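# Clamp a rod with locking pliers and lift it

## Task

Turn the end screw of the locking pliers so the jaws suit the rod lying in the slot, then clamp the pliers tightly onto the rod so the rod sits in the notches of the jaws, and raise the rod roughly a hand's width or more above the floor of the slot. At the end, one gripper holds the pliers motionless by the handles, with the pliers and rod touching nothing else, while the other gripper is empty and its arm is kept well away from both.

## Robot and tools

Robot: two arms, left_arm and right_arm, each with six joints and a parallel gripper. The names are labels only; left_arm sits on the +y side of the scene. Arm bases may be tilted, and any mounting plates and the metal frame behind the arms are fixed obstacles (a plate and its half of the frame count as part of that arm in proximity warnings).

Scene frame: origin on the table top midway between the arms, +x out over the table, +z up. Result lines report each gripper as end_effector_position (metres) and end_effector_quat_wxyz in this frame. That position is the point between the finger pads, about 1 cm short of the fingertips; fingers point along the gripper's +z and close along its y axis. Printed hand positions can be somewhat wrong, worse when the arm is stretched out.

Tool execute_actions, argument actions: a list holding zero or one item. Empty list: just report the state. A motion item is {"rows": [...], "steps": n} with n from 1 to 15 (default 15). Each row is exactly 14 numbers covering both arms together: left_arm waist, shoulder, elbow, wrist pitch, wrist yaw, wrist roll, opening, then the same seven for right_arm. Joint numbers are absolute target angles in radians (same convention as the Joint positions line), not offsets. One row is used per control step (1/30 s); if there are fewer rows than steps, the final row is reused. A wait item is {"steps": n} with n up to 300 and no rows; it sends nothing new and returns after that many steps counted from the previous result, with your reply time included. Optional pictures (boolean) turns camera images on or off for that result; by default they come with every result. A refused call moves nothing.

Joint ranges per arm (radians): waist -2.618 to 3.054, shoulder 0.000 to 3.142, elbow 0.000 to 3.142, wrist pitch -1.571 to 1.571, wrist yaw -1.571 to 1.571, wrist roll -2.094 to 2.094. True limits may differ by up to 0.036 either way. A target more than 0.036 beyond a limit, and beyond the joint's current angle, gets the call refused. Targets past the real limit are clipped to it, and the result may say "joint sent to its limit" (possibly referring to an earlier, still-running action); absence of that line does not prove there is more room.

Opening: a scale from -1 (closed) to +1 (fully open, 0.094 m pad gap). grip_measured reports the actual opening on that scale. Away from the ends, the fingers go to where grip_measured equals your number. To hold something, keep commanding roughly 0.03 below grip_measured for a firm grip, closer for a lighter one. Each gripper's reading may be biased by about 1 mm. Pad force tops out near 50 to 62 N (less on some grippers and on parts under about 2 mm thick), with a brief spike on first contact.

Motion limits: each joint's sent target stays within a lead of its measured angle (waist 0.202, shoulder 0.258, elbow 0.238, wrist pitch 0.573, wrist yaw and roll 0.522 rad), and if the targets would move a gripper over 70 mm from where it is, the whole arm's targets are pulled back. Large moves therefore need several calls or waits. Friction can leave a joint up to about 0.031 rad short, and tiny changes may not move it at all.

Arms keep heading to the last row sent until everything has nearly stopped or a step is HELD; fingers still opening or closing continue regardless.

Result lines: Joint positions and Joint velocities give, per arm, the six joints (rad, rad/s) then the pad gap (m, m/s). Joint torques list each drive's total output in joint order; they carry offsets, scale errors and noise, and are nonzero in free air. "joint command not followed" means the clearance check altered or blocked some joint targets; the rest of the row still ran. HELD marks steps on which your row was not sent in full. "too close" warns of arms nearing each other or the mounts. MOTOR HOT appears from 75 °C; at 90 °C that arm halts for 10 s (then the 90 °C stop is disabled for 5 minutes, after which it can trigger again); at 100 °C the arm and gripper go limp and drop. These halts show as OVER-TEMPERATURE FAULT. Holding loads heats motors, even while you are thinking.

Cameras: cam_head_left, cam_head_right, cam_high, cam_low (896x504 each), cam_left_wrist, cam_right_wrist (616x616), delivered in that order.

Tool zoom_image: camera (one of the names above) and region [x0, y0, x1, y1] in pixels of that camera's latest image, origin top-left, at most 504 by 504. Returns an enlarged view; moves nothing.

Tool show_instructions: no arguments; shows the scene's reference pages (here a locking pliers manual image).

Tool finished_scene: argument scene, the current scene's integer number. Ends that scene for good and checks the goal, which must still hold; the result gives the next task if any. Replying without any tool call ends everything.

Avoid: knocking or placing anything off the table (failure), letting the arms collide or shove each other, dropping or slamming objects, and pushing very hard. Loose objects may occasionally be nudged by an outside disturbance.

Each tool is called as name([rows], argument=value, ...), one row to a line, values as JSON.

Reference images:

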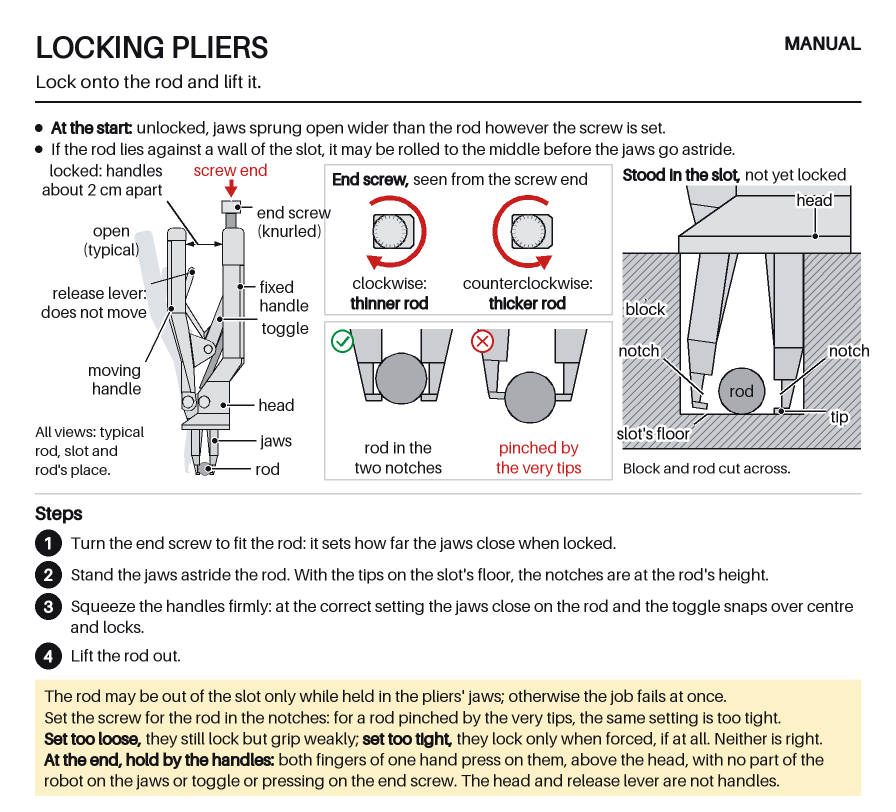

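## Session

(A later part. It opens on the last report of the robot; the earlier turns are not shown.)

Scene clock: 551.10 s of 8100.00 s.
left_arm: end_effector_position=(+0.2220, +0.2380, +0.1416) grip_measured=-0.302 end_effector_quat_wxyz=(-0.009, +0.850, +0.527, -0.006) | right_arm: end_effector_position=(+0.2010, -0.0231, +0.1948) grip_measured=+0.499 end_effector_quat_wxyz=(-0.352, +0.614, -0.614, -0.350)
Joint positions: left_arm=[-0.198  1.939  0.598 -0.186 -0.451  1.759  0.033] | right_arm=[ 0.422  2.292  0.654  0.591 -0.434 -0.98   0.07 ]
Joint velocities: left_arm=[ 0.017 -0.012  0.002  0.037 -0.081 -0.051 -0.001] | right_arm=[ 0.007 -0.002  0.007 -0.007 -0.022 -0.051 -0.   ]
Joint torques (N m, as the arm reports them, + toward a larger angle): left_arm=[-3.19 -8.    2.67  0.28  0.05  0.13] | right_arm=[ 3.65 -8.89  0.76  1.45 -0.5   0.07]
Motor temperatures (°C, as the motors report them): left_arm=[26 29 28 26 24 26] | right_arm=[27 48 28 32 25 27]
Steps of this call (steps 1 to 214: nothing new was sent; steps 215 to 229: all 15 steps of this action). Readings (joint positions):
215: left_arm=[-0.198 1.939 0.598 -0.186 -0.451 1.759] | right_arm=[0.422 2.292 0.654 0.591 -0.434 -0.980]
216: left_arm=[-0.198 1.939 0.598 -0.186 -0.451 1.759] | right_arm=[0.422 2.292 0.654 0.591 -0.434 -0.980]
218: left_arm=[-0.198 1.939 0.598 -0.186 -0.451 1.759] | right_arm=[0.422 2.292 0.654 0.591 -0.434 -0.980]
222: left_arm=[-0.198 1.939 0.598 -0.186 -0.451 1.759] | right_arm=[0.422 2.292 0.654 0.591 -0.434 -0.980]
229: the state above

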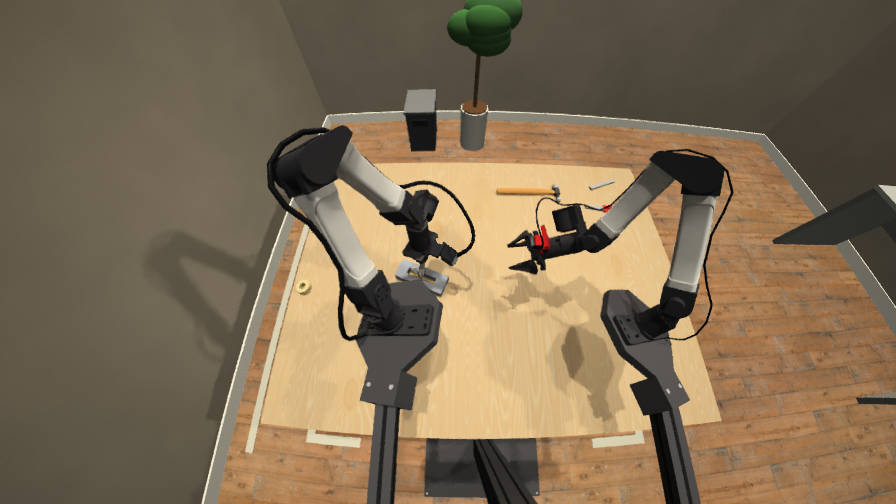

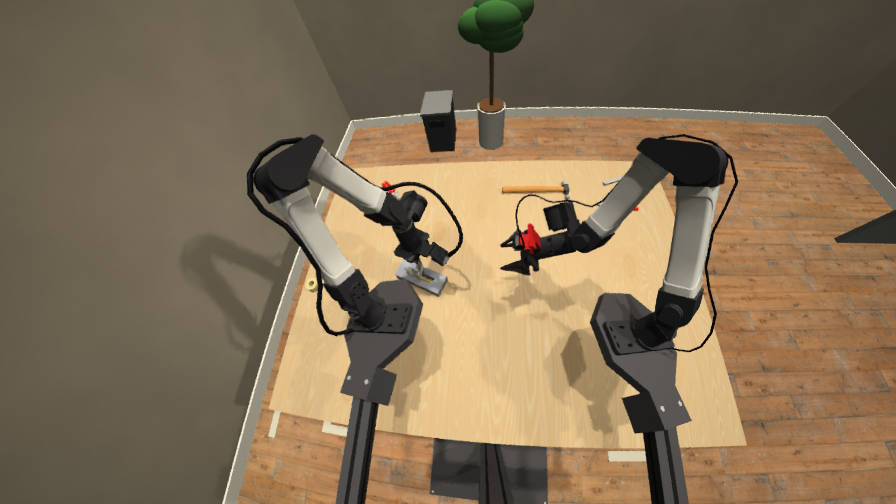

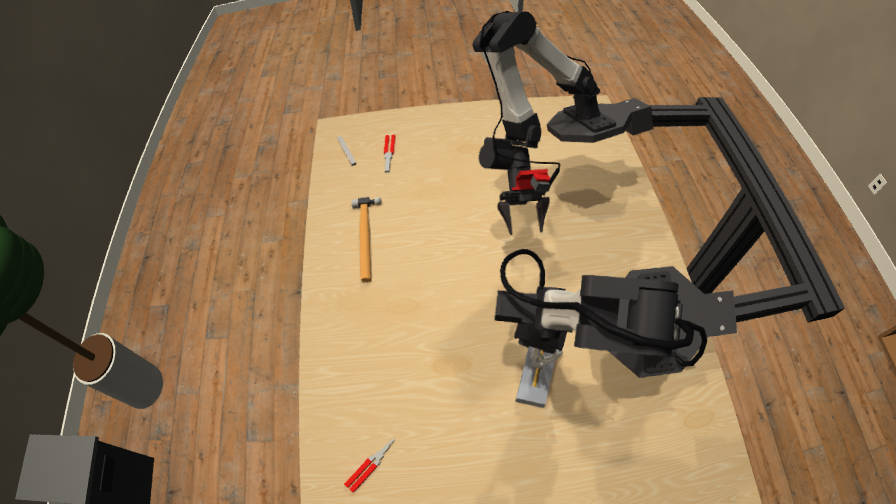

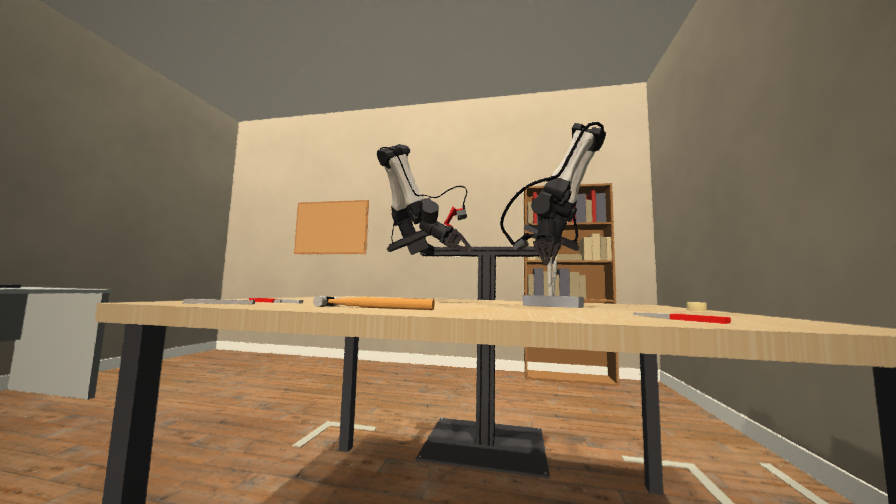

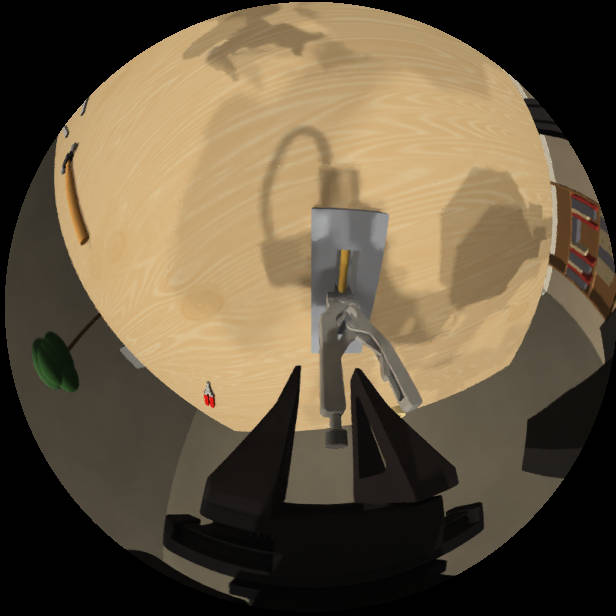

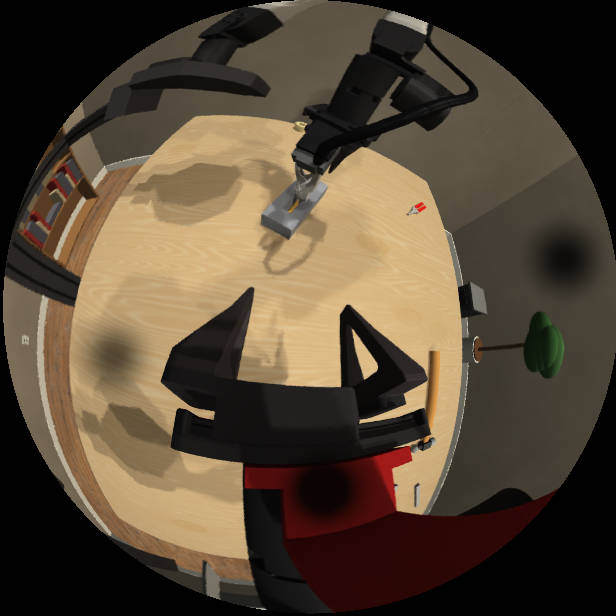

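execute_actions([
  {"rows":[[-0.208,1.92,0.61,-0.22,-0.455,1.75,-0.3,0.425,2.283,0.63,0.6,-0.44,-0.98,0.5],[-0.216,1.905,0.615,-0.245,-0.455,1.74,-0.3,0.425,2.283,0.63,0.6,-0.44,-0.98,0.5],[-0.224,1.89,0.618,-0.265,-0.455,1.73,-0.3,0.425,2.283,0.63,0.6,-0.44,-0.98,0.5],[-0.232,1.875,0.62,-0.285,-0.455,1.72,-0.3,0.425,2.283,0.63,0.6,-0.44,-0.98,0.5],[-0.24,1.86,0.622,-0.305,-0.455,1.71,-0.3,0.425,2.283,0.63,0.6,-0.44,-0.98,0.5],[-0.248,1.845,0.624,-0.325,-0.455,1.70,-0.3,0.425,2.283,0.63,0.6,-0.44,-0.98,0.5],[-0.254,1.83,0.626,-0.345,-0.455,1.69,-0.3,0.425,2.283,0.63,0.6,-0.44,-0.98,0.5],[-0.26,1.815,0.628,-0.355,-0.455,1.69,-0.3,0.425,2.283,0.63,0.6,-0.44,-0.98,0.5],[-0.26,1.805,0.628,-0.355,-0.455,1.69,-0.3,0.425,2.283,0.63,0.6,-0.44,-0.98,0.5]],"steps":15},
], pictures=false)

execute_actions([
  {"rows":[[-0.26,1.805,0.628,-0.355,-0.455,1.69,1,0.425,2.283,0.63,0.6,-0.44,-0.98,0.5]],"steps":15},
])

Scene clock: 567.60 s of 8100.00 s.
left_arm: end_effector_position=(+0.2273, +0.2373, +0.1727) grip_measured=-0.302 end_effector_quat_wxyz=(+0.002, +0.847, +0.532, +0.002) | right_arm: end_effector_position=(+0.2010, -0.0231, +0.1948) grip_measured=+0.499 end_effector_quat_wxyz=(-0.352, +0.614, -0.614, -0.350)
Joint positions: left_arm=[-0.251  1.812  0.615 -0.327 -0.451  1.701  0.033] | right_arm=[ 0.422  2.292  0.654  0.591 -0.434 -0.98   0.07 ]
Joint velocities: left_arm=[-0.007 -0.007 -0.007 -0.198 -0.051 -0.037 -0.   ] | right_arm=[-0.007 -0.007  0.002  0.022 -0.007  0.022  0.001]
Joint torques (N m, as the arm reports them, + toward a larger angle): left_arm=[-3.91 -8.36  5.07  0.24  0.05  0.06] | right_arm=[ 3.93 -8.95  0.82  1.47 -0.54  0.08]
Motor temperatures (°C, as the motors report them): left_arm=[26 30 28 26 24 26] | right_arm=[27 48 28 33 25 27]
Steps of this call (steps 1 to 15: the robot went on to your last target; steps 16 to 480: nothing new was sent; steps 481 to 495: all 15 steps of this action). Readings (joint positions):
481: left_arm=[-0.198 1.938 0.598 -0.188 -0.451 1.759] | right_arm=[0.422 2.292 0.654 0.591 -0.434 -0.980]
482: left_arm=[-0.198 1.935 0.598 -0.195 -0.451 1.757] | right_arm=[0.422 2.292 0.654 0.591 -0.434 -0.980]
484: left_arm=[-0.207 1.915 0.598 -0.219 -0.451 1.748] | right_arm=[0.422 2.292 0.654 0.591 -0.434 -0.980]
488: left_arm=[-0.239 1.853 0.605 -0.281 -0.451 1.722] | right_arm=[0.422 2.292 0.654 0.591 -0.434 -0.980]
495: the state above

Scene clock: 568.10 s of 8100.00 s.
left_arm: end_effector_position=(+0.2244, +0.2383, +0.1727) grip_measured=+1.000 end_effector_quat_wxyz=(-0.003, +0.847, +0.532, -0.002) | right_arm: end_effector_position=(+0.2010, -0.0231, +0.1948) grip_measured=+0.499 end_effector_quat_wxyz=(-0.352, +0.614, -0.614, -0.350)
Joint positions: left_arm=[-0.251  1.812  0.615 -0.34  -0.451  1.696  0.094] | right_arm=[ 0.422  2.292  0.654  0.591 -0.434 -0.98   0.07 ]
Joint velocities: left_arm=[-0.022 -0.002 -0.007 -0.007 -0.022 -0.037  0.   ] | right_arm=[-0.022  0.002 -0.012  0.037  0.022  0.007  0.002]
Joint torques (N m, as the arm reports them, + toward a larger angle): left_arm=[-3.89 -8.26  5.04  0.16  0.05  0.03] | right_arm=[ 3.8  -9.    0.84  1.44 -0.51  0.03]
Motor temperatures (°C, as the motors report them): left_arm=[26 30 28 26 24 26] | right_arm=[27 48 28 33 25 27]
Steps of this call (steps 1 to 15: all 15 steps of this action). Readings (joint positions):
1: left_arm=[-0.251 1.812 0.615 -0.330 -0.451 1.700] | right_arm=[0.422 2.292 0.654 0.591 -0.434 -0.980]
2: left_arm=[-0.251 1.812 0.615 -0.332 -0.451 1.699] | right_arm=[0.422 2.292 0.654 0.591 -0.434 -0.980]
4: left_arm=[-0.251 1.812 0.615 -0.335 -0.451 1.698] | right_arm=[0.422 2.292 0.654 0.591 -0.434 -0.980]
8: left_arm=[-0.251 1.812 0.615 -0.339 -0.451 1.697] | right_arm=[0.422 2.292 0.654 0.591 -0.434 -0.980]
15: the state above

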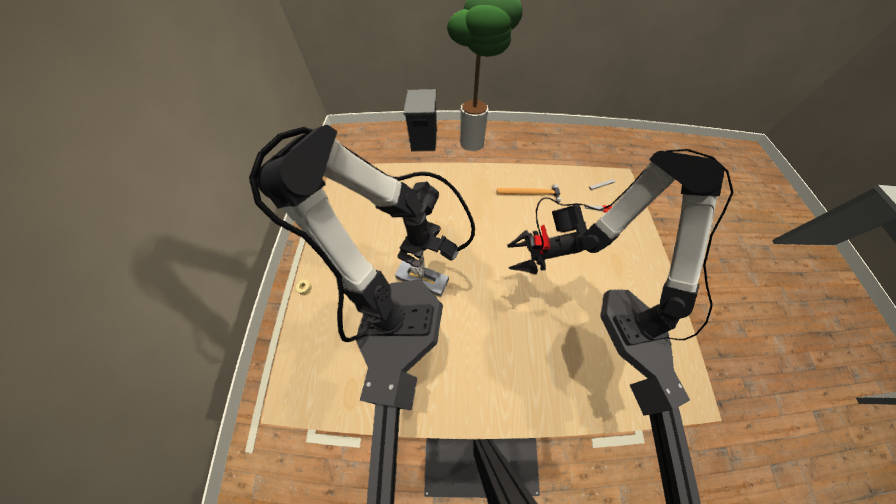

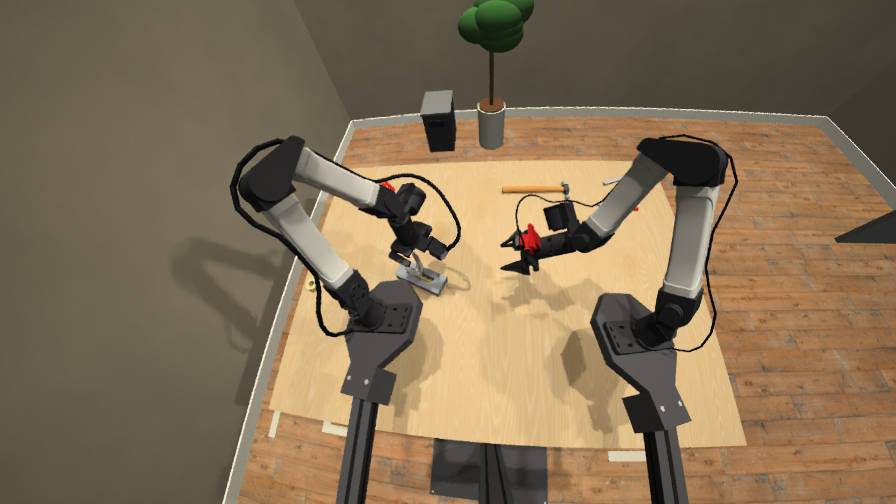

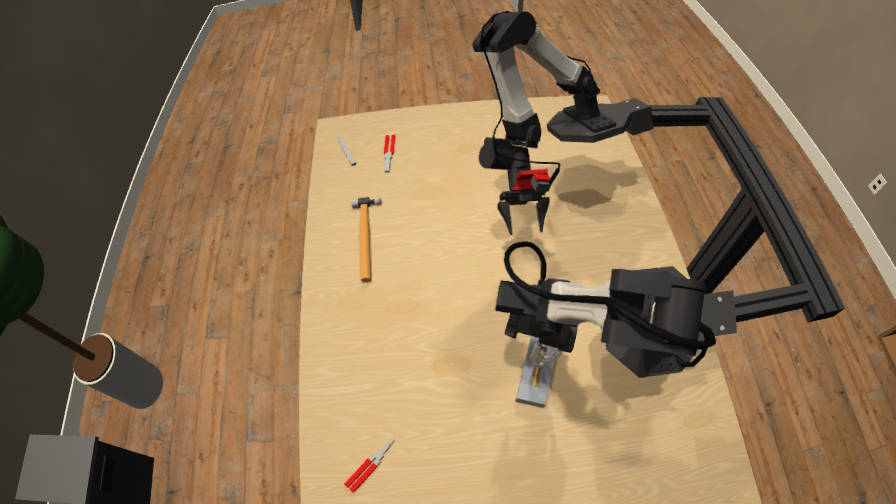

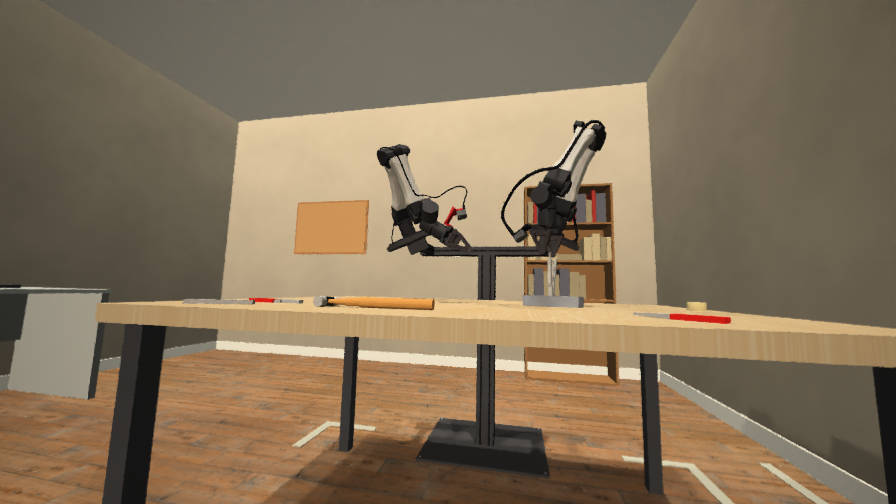

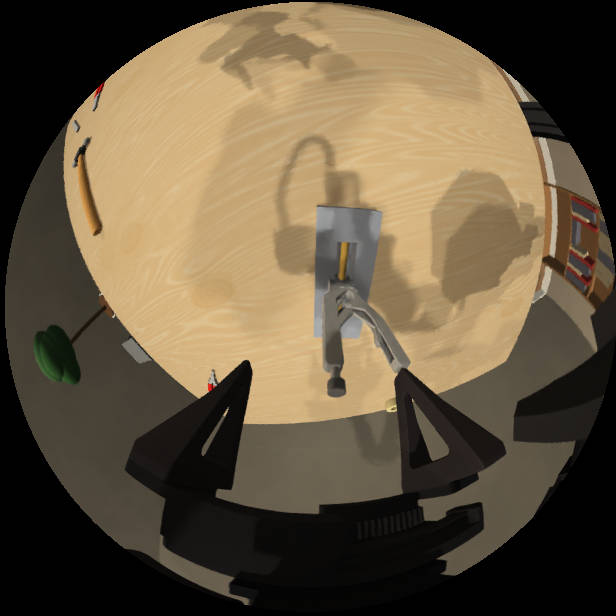

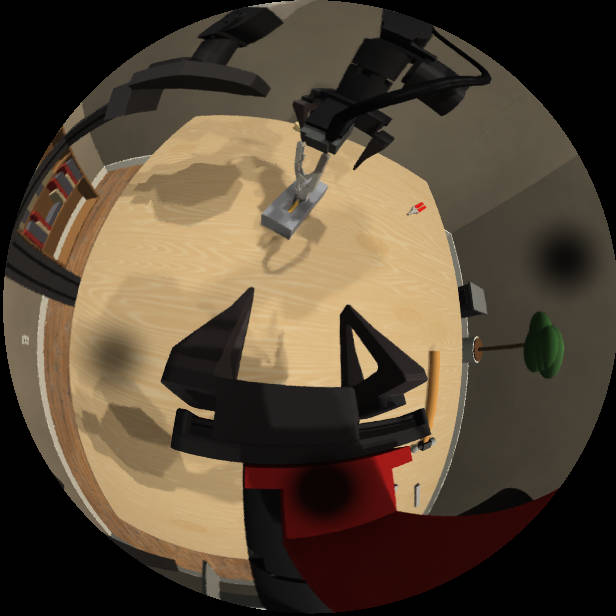

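execute_actions([
  {"rows":[[-0.25,1.79,0.61,-0.345,-0.455,1.70,1,0.425,2.283,0.63,0.6,-0.44,-0.98,0.5],[-0.245,1.775,0.595,-0.34,-0.455,1.705,1,0.425,2.283,0.63,0.6,-0.44,-0.98,0.5],[-0.24,1.76,0.575,-0.33,-0.455,1.71,1,0.425,2.283,0.63,0.6,-0.44,-0.98,0.5],[-0.235,1.745,0.555,-0.32,-0.455,1.715,1,0.425,2.283,0.63,0.6,-0.44,-0.98,0.5],[-0.23,1.735,0.535,-0.315,-0.455,1.72,1,0.425,2.283,0.63,0.6,-0.44,-0.98,0.5],[-0.228,1.728,0.518,-0.31,-0.455,1.72,1,0.425,2.283,0.63,0.6,-0.44,-0.98,0.5],[-0.228,1.728,0.504,-0.31,-0.455,1.72,1,0.425,2.283,0.63,0.6,-0.44,-0.98,0.5]],"steps":15},
], pictures=false)

execute_actions([
  {"rows":[[-0.22,1.745,0.50,-0.27,-0.452,1.735,1,0.425,2.283,0.63,0.6,-0.44,-0.98,0.5],[-0.213,1.76,0.497,-0.245,-0.452,1.745,1,0.425,2.283,0.63,0.6,-0.44,-0.98,0.5],[-0.206,1.775,0.495,-0.225,-0.452,1.755,1,0.425,2.283,0.63,0.6,-0.44,-0.98,0.5],[-0.199,1.79,0.493,-0.205,-0.452,1.765,1,0.425,2.283,0.63,0.6,-0.44,-0.98,0.5],[-0.192,1.805,0.491,-0.185,-0.452,1.77,1,0.425,2.283,0.63,0.6,-0.44,-0.98,0.5],[-0.186,1.82,0.489,-0.165,-0.452,1.78,1,0.425,2.283,0.63,0.6,-0.44,-0.98,0.5],[-0.18,1.835,0.487,-0.145,-0.452,1.785,1,0.425,2.283,0.63,0.6,-0.44,-0.98,0.5],[-0.174,1.85,0.485,-0.128,-0.452,1.79,1,0.425,2.283,0.63,0.6,-0.44,-0.98,0.5],[-0.168,1.865,0.483,-0.112,-0.452,1.795,1,0.425,2.283,0.63,0.6,-0.44,-0.98,0.5],[-0.163,1.88,0.481,-0.10,-0.452,1.80,1,0.425,2.283,0.63,0.6,-0.44,-0.98,0.5],[-0.16,1.895,0.48,-0.10,-0.452,1.80,1,0.425,2.283,0.63,0.6,-0.44,-0.98,0.5]],"steps":15},
], pictures=false)

execute_actions([
  {"rows":[[-0.16,1.895,0.48,-0.10,-0.452,1.80,0.5,0.425,2.283,0.63,0.6,-0.44,-0.98,0.5]],"steps":15},
])

Scene clock: 585.47 s of 8100.00 s.
left_arm: end_effector_position=(+0.2018, +0.2487, +0.1736) grip_measured=+1.000 end_effector_quat_wxyz=(-0.005, +0.849, +0.528, -0.003) | right_arm: end_effector_position=(+0.2010, -0.0231, +0.1948) grip_measured=+0.499 end_effector_quat_wxyz=(-0.352, +0.614, -0.614, -0.350)
Joint positions: left_arm=[-0.241  1.737  0.518 -0.319 -0.451  1.713  0.094] | right_arm=[ 0.422  2.292  0.654  0.591 -0.434 -0.98   0.07 ]
Joint velocities: left_arm=[-0.007  0.017 -0.002  0.037 -0.037  0.037  0.   ] | right_arm=[ 0.012  0.007 -0.012  0.051 -0.007 -0.022 -0.   ]
Joint torques (N m, as the arm reports them, + toward a larger angle): left_arm=[-1.96 -7.45  2.45  0.39  0.05  0.16] | right_arm=[ 3.83 -8.83  0.84  1.45 -0.51  0.08]
Motor temperatures (°C, as the motors report them): left_arm=[26 30 28 26 24 26] | right_arm=[27 48 28 33 25 27]
Steps of this call (steps 1 to 15: the robot went on to your last target; steps 16 to 506: nothing new was sent; steps 507 to 521: all 15 steps of this action). Readings (joint positions):
507: left_arm=[-0.251 1.811 0.615 -0.341 -0.451 1.696] | right_arm=[0.422 2.292 0.654 0.591 -0.434 -0.980]
508: left_arm=[-0.251 1.807 0.615 -0.341 -0.451 1.696] | right_arm=[0.422 2.292 0.654 0.591 -0.434 -0.980]
510: left_arm=[-0.251 1.784 0.603 -0.333 -0.451 1.699] | right_arm=[0.422 2.292 0.654 0.591 -0.434 -0.980]
514: left_arm=[-0.243 1.737 0.543 -0.320 -0.451 1.708] | right_arm=[0.422 2.292 0.654 0.591 -0.434 -0.980]
521: the state above

Scene clock: 585.97 s of 8100.00 s.
left_arm: end_effector_position=(+0.1986, +0.2501, +0.1408) grip_measured=+1.000 end_effector_quat_wxyz=(-0.012, +0.850, +0.526, -0.008) | right_arm: end_effector_position=(+0.2010, -0.0231, +0.1948) grip_measured=+0.499 end_effector_quat_wxyz=(-0.352, +0.614, -0.614, -0.350)
Joint positions: left_arm=[-0.173  1.882  0.496 -0.137 -0.451  1.786  0.094] | right_arm=[ 0.422  2.292  0.654  0.591 -0.434 -0.98   0.07 ]
Joint velocities: left_arm=[-0.007  0.007 -0.037  0.139 -0.037  0.125  0.   ] | right_arm=[-0.007 -0.002  0.002 -0.037 -0.007 -0.066 -0.002]
Joint torques (N m, as the arm reports them, + toward a larger angle): left_arm=[-2.17 -6.22  1.32  0.49  0.08  0.15] | right_arm=[ 3.75 -9.01  0.89  1.47 -0.54  0.07]
Motor temperatures (°C, as the motors report them): left_arm=[26 30 28 26 24 26] | right_arm=[27 48 28 33 25 27]
Steps of this call (steps 1 to 15: all 15 steps of this action). Readings (joint positions):
1: left_arm=[-0.240 1.737 0.518 -0.316 -0.451 1.715] | right_arm=[0.422 2.292 0.654 0.591 -0.434 -0.980]
2: left_arm=[-0.237 1.737 0.518 -0.307 -0.451 1.720] | right_arm=[0.422 2.292 0.654 0.591 -0.434 -0.980]
4: left_arm=[-0.225 1.749 0.518 -0.278 -0.451 1.731] | right_arm=[0.422 2.292 0.654 0.591 -0.434 -0.980]
8: left_arm=[-0.198 1.806 0.514 -0.208 -0.451 1.757] | right_arm=[0.422 2.292 0.654 0.591 -0.434 -0.980]
15: the state above

Scene clock: 586.47 s of 8100.00 s.
left_arm: end_effector_position=(+0.2026, +0.2491, +0.1407) grip_measured=+0.502 end_effector_quat_wxyz=(-0.007, +0.850, +0.526, -0.002) | right_arm: end_effector_position=(+0.2010, -0.0231, +0.1948) grip_measured=+0.499 end_effector_quat_wxyz=(-0.352, +0.614, -0.614, -0.350)
Joint positions: left_arm=[-0.173  1.882  0.496 -0.119 -0.451  1.794  0.071] | right_arm=[ 0.422  2.292  0.654  0.591 -0.434 -0.98   0.07 ]
Joint velocities: left_arm=[ 0.012 -0.002  0.007  0.037 -0.095  0.037 -0.   ] | right_arm=[ 0.007 -0.002 -0.012 -0.066 -0.007 -0.095  0.   ]
Joint torques (N m, as the arm reports them, + toward a larger angle): left_arm=[-2.18 -6.13  1.25  0.47  0.08  0.15] | right_arm=[ 3.81 -8.82  0.83  1.48 -0.55  0.08]
Motor temperatures (°C, as the motors report them): left_arm=[26 30 28 26 24 26] | right_arm=[27 48 28 33 25 27]
Steps of this call (steps 1 to 15: all 15 steps of this action). Readings (joint positions):
1: left_arm=[-0.173 1.882 0.496 -0.134 -0.451 1.787] | right_arm=[0.422 2.292 0.654 0.591 -0.434 -0.980]
2: left_arm=[-0.173 1.882 0.496 -0.130 -0.451 1.789] | right_arm=[0.422 2.292 0.654 0.591 -0.434 -0.980]
4: left_arm=[-0.173 1.882 0.496 -0.123 -0.451 1.791] | right_arm=[0.422 2.292 0.654 0.591 -0.434 -0.980]
8: left_arm=[-0.173 1.882 0.496 -0.120 -0.451 1.792] | right_arm=[0.422 2.292 0.654 0.591 -0.434 -0.980]
15: the state above

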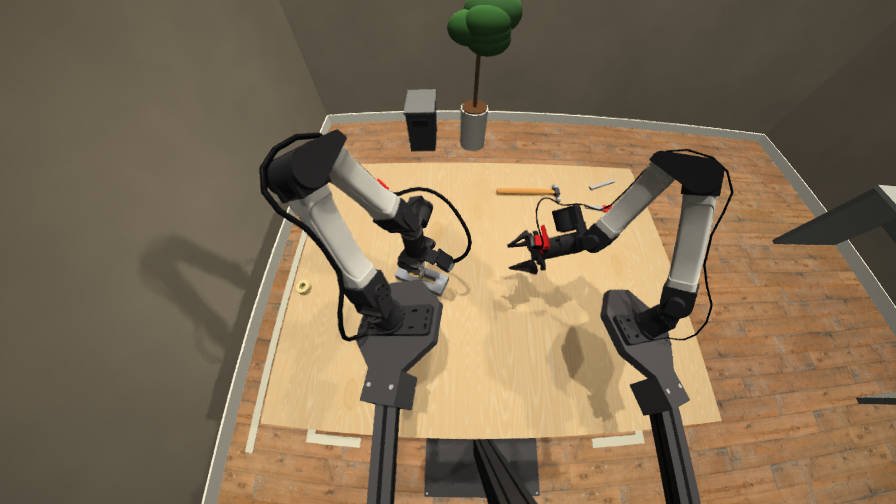

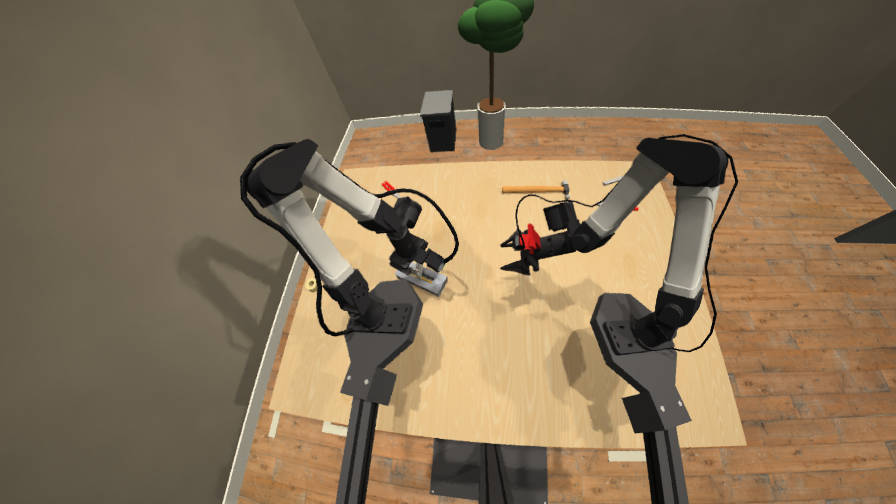

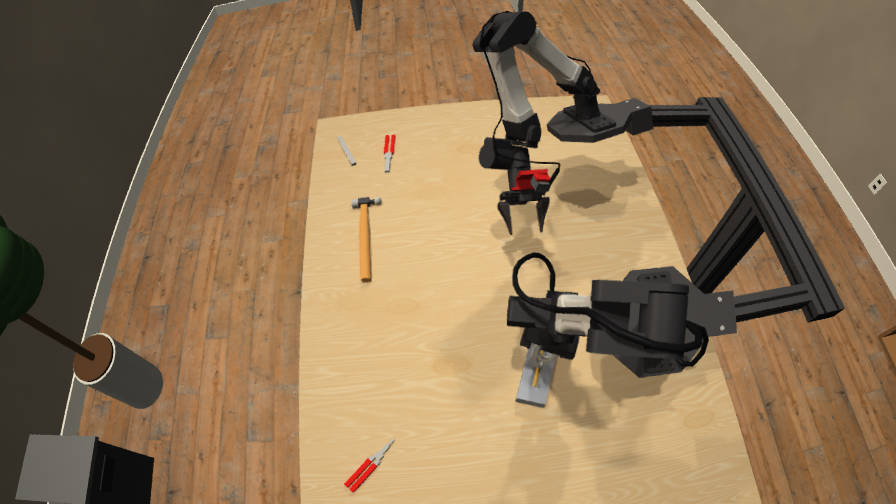

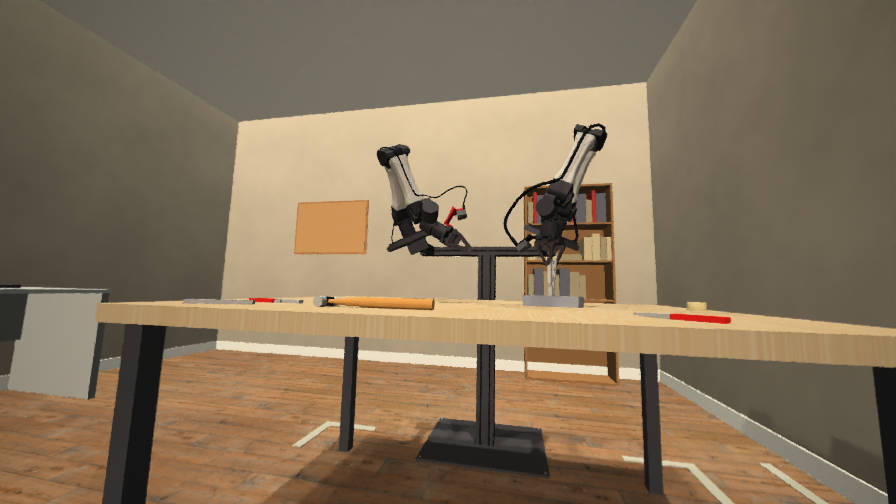

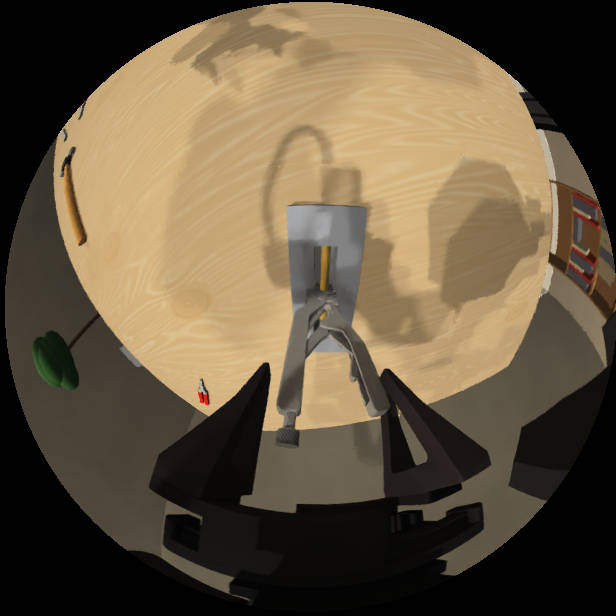

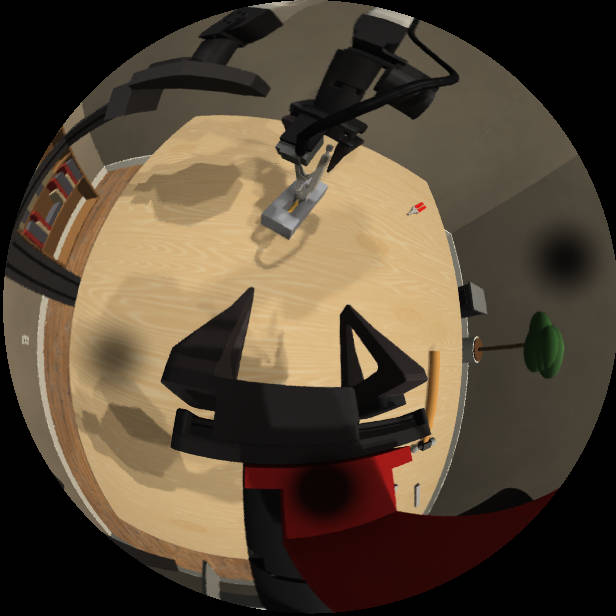

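execute_actions([
  {"rows":[[-0.17,1.885,0.49,-0.145,-0.452,1.797,0.47,0.425,2.283,0.63,0.6,-0.44,-0.98,0.5],[-0.17,1.885,0.49,-0.145,-0.452,1.797,0.44,0.425,2.283,0.63,0.6,-0.44,-0.98,0.5],[-0.17,1.885,0.49,-0.145,-0.452,1.797,0.41,0.425,2.283,0.63,0.6,-0.44,-0.98,0.5],[-0.17,1.885,0.49,-0.145,-0.452,1.797,0.38,0.425,2.283,0.63,0.6,-0.44,-0.98,0.5],[-0.17,1.885,0.49,-0.145,-0.452,1.797,0.35,0.425,2.283,0.63,0.6,-0.44,-0.98,0.5],[-0.17,1.885,0.49,-0.145,-0.452,1.797,0.32,0.425,2.283,0.63,0.6,-0.44,-0.98,0.5],[-0.17,1.885,0.49,-0.145,-0.452,1.797,0.30,0.425,2.283,0.63,0.6,-0.44,-0.98,0.5]],"steps":15},
], pictures=false)

execute_actions([
  {"rows":[[-0.17,1.885,0.49,-0.135,-0.452,1.797,0.28,0.425,2.283,0.63,0.6,-0.44,-0.98,0.5],[-0.17,1.885,0.49,-0.135,-0.452,1.797,0.26,0.425,2.283,0.63,0.6,-0.44,-0.98,0.5],[-0.17,1.885,0.49,-0.135,-0.452,1.797,0.25,0.425,2.283,0.63,0.6,-0.44,-0.98,0.5]],"steps":10},
], pictures=false)

execute_actions([
  {"rows":[[-0.17,1.885,0.49,-0.125,-0.452,1.797,0.23,0.425,2.283,0.63,0.6,-0.44,-0.98,0.5],[-0.17,1.885,0.49,-0.125,-0.452,1.797,0.21,0.425,2.283,0.63,0.6,-0.44,-0.98,0.5],[-0.17,1.885,0.49,-0.125,-0.452,1.797,0.20,0.425,2.283,0.63,0.6,-0.44,-0.98,0.5]],"steps":10},
])

zoom_image(camera="cam_left_wrist", region=[230, 240, 430, 470])

Scene clock: 599.70 s of 8100.00 s.
left_arm: end_effector_position=(+0.2000, +0.2497, +0.1407) grip_measured=+0.304 end_effector_quat_wxyz=(-0.010, +0.852, +0.524, -0.006) | right_arm: end_effector_position=(+0.2010, -0.0231, +0.1948) grip_measured=+0.499 end_effector_quat_wxyz=(-0.352, +0.614, -0.614, -0.350)
Joint positions: left_arm=[-0.173  1.882  0.496 -0.131 -0.451  1.794  0.061] | right_arm=[ 0.422  2.292  0.654  0.591 -0.434 -0.98   0.07 ]
Joint velocities: left_arm=[ 0.017 -0.007 -0.002  0.037 -0.037 -0.051  0.   ] | right_arm=[-0.007 -0.007  0.017  0.007 -0.051  0.007  0.001]
Joint torques (N m, as the arm reports them, + toward a larger angle): left_arm=[-2.91 -7.05  2.11  0.11  0.09  0.13] | right_arm=[ 3.9  -8.98  0.87  1.42 -0.54  0.09]
Motor temperatures (°C, as the motors report them): left_arm=[26 30 28 26 24 26] | right_arm=[27 48 28 33 25 27]
Steps of this call (steps 1 to 15: the robot went on to your last target; steps 16 to 382: nothing new was sent; steps 383 to 397: all 15 steps of this action). Readings (joint positions):
383: left_arm=[-0.173 1.882 0.496 -0.120 -0.451 1.794] | right_arm=[0.422 2.292 0.654 0.591 -0.434 -0.980]
384: left_arm=[-0.173 1.882 0.496 -0.123 -0.451 1.794] | right_arm=[0.422 2.292 0.654 0.591 -0.434 -0.980]
386: left_arm=[-0.173 1.882 0.496 -0.127 -0.451 1.794] | right_arm=[0.422 2.292 0.654 0.591 -0.434 -0.980]
390: left_arm=[-0.173 1.882 0.496 -0.131 -0.451 1.794] | right_arm=[0.422 2.292 0.654 0.591 -0.434 -0.980]
397: the state above

Scene clock: 600.03 s of 8100.00 s.
left_arm: end_effector_position=(+0.2000, +0.2497, +0.1407) grip_measured=+0.254 end_effector_quat_wxyz=(-0.010, +0.852, +0.524, -0.006) | right_arm: end_effector_position=(+0.2010, -0.0231, +0.1948) grip_measured=+0.499 end_effector_quat_wxyz=(-0.352, +0.614, -0.614, -0.350)
Joint positions: left_arm=[-0.173  1.882  0.496 -0.131 -0.451  1.794  0.059] | right_arm=[ 0.422  2.292  0.654  0.591 -0.434 -0.98   0.07 ]
Joint velocities: left_arm=[-0.007 -0.007 -0.017  0.022  0.051 -0.007 -0.001] | right_arm=[ 0.007  0.002 -0.007 -0.037 -0.037 -0.081  0.001]
Joint torques (N m, as the arm reports them, + toward a larger angle): left_arm=[-2.91 -7.06  2.12  0.22  0.08  0.13] | right_arm=[ 3.8  -8.73  0.72  1.47 -0.53  0.06]
Motor temperatures (°C, as the motors report them): left_arm=[26 30 28 26 24 26] | right_arm=[27 48 28 33 25 27]
Steps of this call (steps 1 to 10: all 10 steps of this action). Readings (joint positions):
1: left_arm=[-0.173 1.882 0.496 -0.131 -0.451 1.794] | right_arm=[0.422 2.292 0.654 0.591 -0.434 -0.980]
2: left_arm=[-0.173 1.882 0.496 -0.131 -0.451 1.794] | right_arm=[0.422 2.292 0.654 0.591 -0.434 -0.980]
4: left_arm=[-0.173 1.882 0.496 -0.131 -0.451 1.794] | right_arm=[0.422 2.292 0.654 0.591 -0.434 -0.980]
8: left_arm=[-0.173 1.882 0.496 -0.131 -0.451 1.794] | right_arm=[0.422 2.292 0.654 0.591 -0.434 -0.980]
10: the state above

Scene clock: 600.37 s of 8100.00 s.
left_arm: end_effector_position=(+0.2003, +0.2496, +0.1407) grip_measured=+0.203 end_effector_quat_wxyz=(-0.010, +0.852, +0.524, -0.006) | right_arm: end_effector_position=(+0.2010, -0.0231, +0.1948) grip_measured=+0.499 end_effector_quat_wxyz=(-0.352, +0.614, -0.614, -0.350)
Joint positions: left_arm=[-0.173  1.882  0.496 -0.129 -0.451  1.794  0.057] | right_arm=[ 0.422  2.292  0.654  0.591 -0.434 -0.98   0.07 ]
Joint velocities: left_arm=[ 0.012  0.012  0.012  0.037  0.037  0.037 -0.   ] | right_arm=[-0.017 -0.012 -0.012 -0.022  0.022  0.051  0.001]
Joint torques (N m, as the arm reports them, + toward a larger angle): left_arm=[-2.9  -7.06  2.14  0.32  0.08  0.13] | right_arm=[ 3.89 -8.89  0.78  1.47 -0.54  0.08]
Motor temperatures (°C, as the motors report them): left_arm=[26 30 28 26 24 26] | right_arm=[27 48 28 33 25 27]
Steps of this call (steps 1 to 10: all 10 steps of this action). Readings (joint positions):
1: left_arm=[-0.173 1.882 0.496 -0.130 -0.451 1.794] | right_arm=[0.422 2.292 0.654 0.591 -0.434 -0.980]
2: left_arm=[-0.173 1.882 0.496 -0.129 -0.451 1.794] | right_arm=[0.422 2.292 0.654 0.591 -0.434 -0.980]
4: left_arm=[-0.173 1.882 0.496 -0.129 -0.451 1.794] | right_arm=[0.422 2.292 0.654 0.591 -0.434 -0.980]
8: left_arm=[-0.173 1.882 0.496 -0.129 -0.451 1.794] | right_arm=[0.422 2.292 0.654 0.591 -0.434 -0.980]
10: the state above

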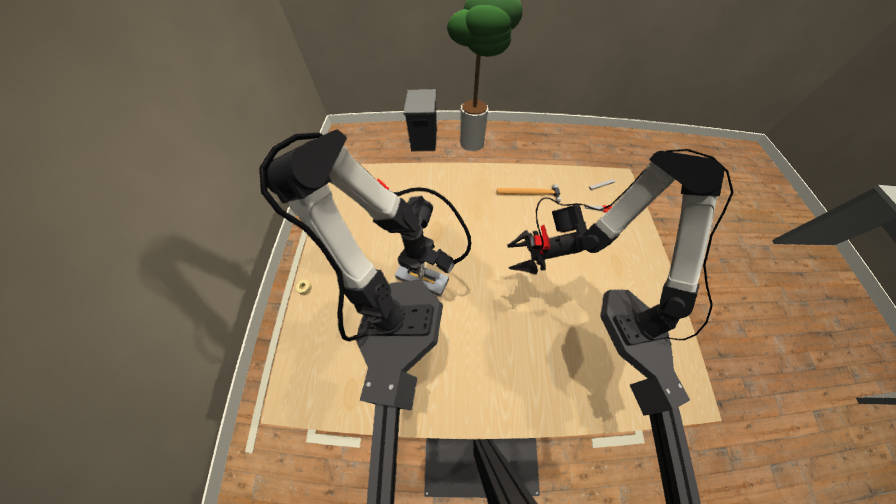

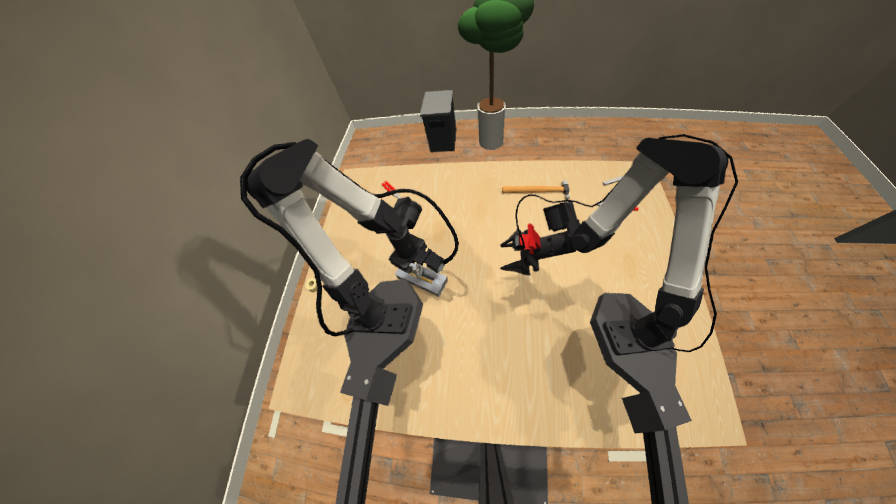

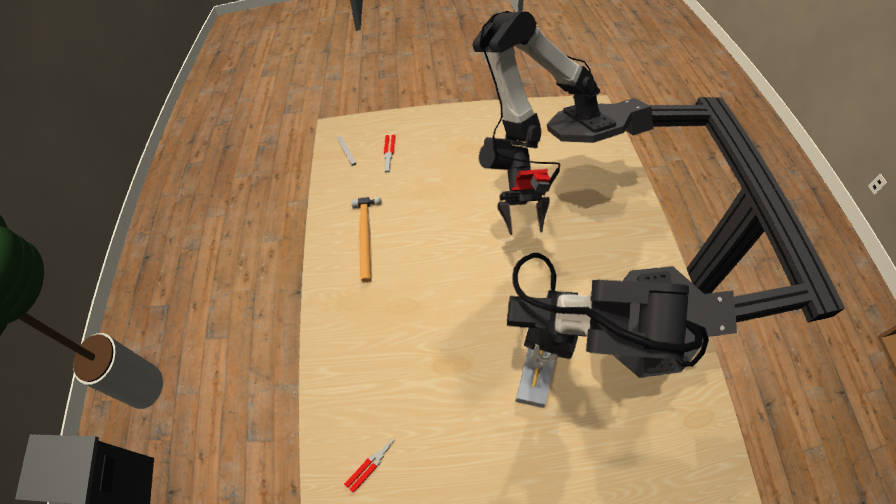

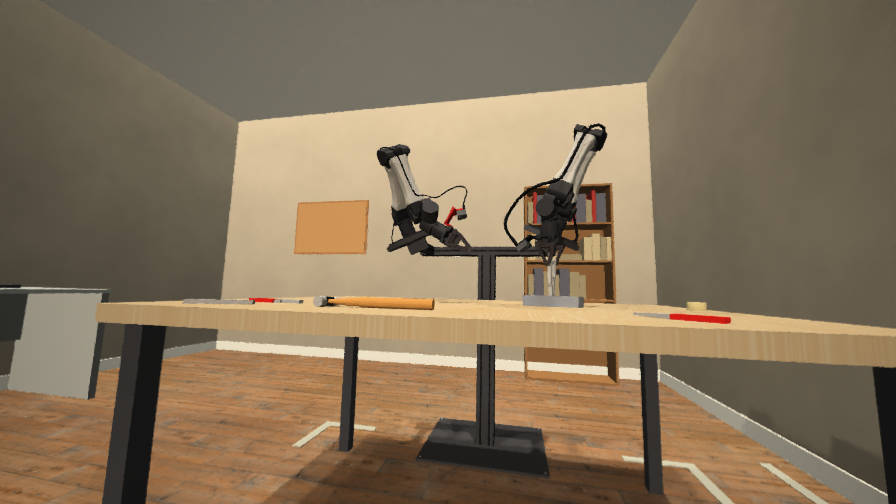

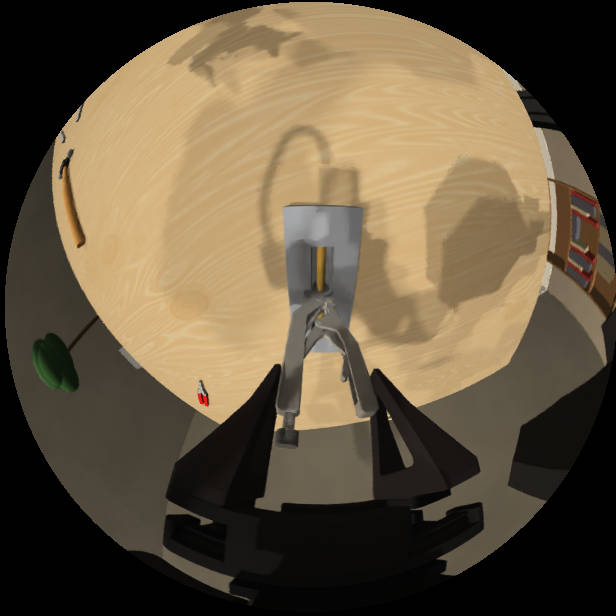

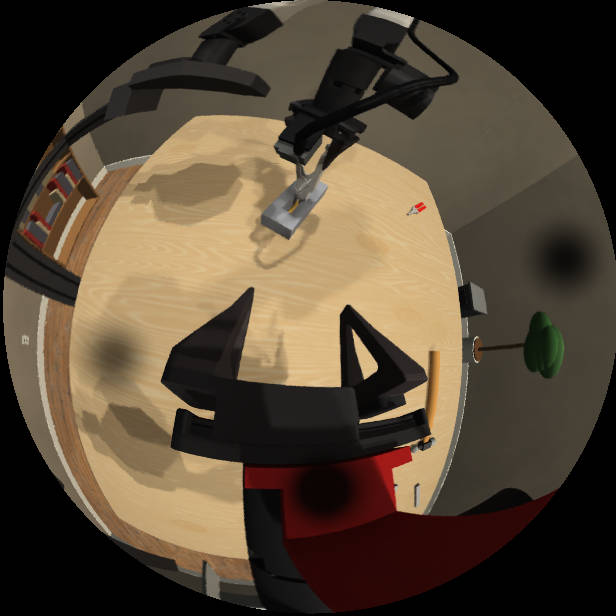

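Region (230, 240, 430, 470) of cam_left_wrist's 616x616 image, scaled by 2.191, with more detail than that image has; it fills the left 438 columns of this view, and the rest is white.

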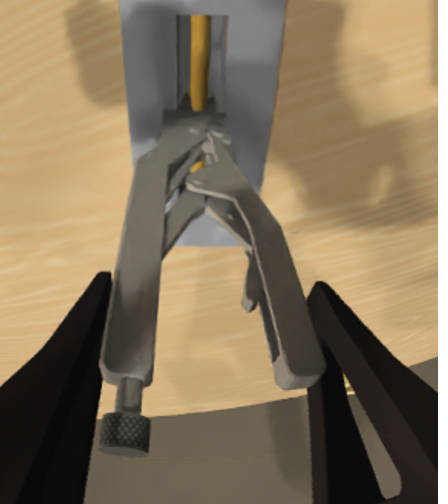

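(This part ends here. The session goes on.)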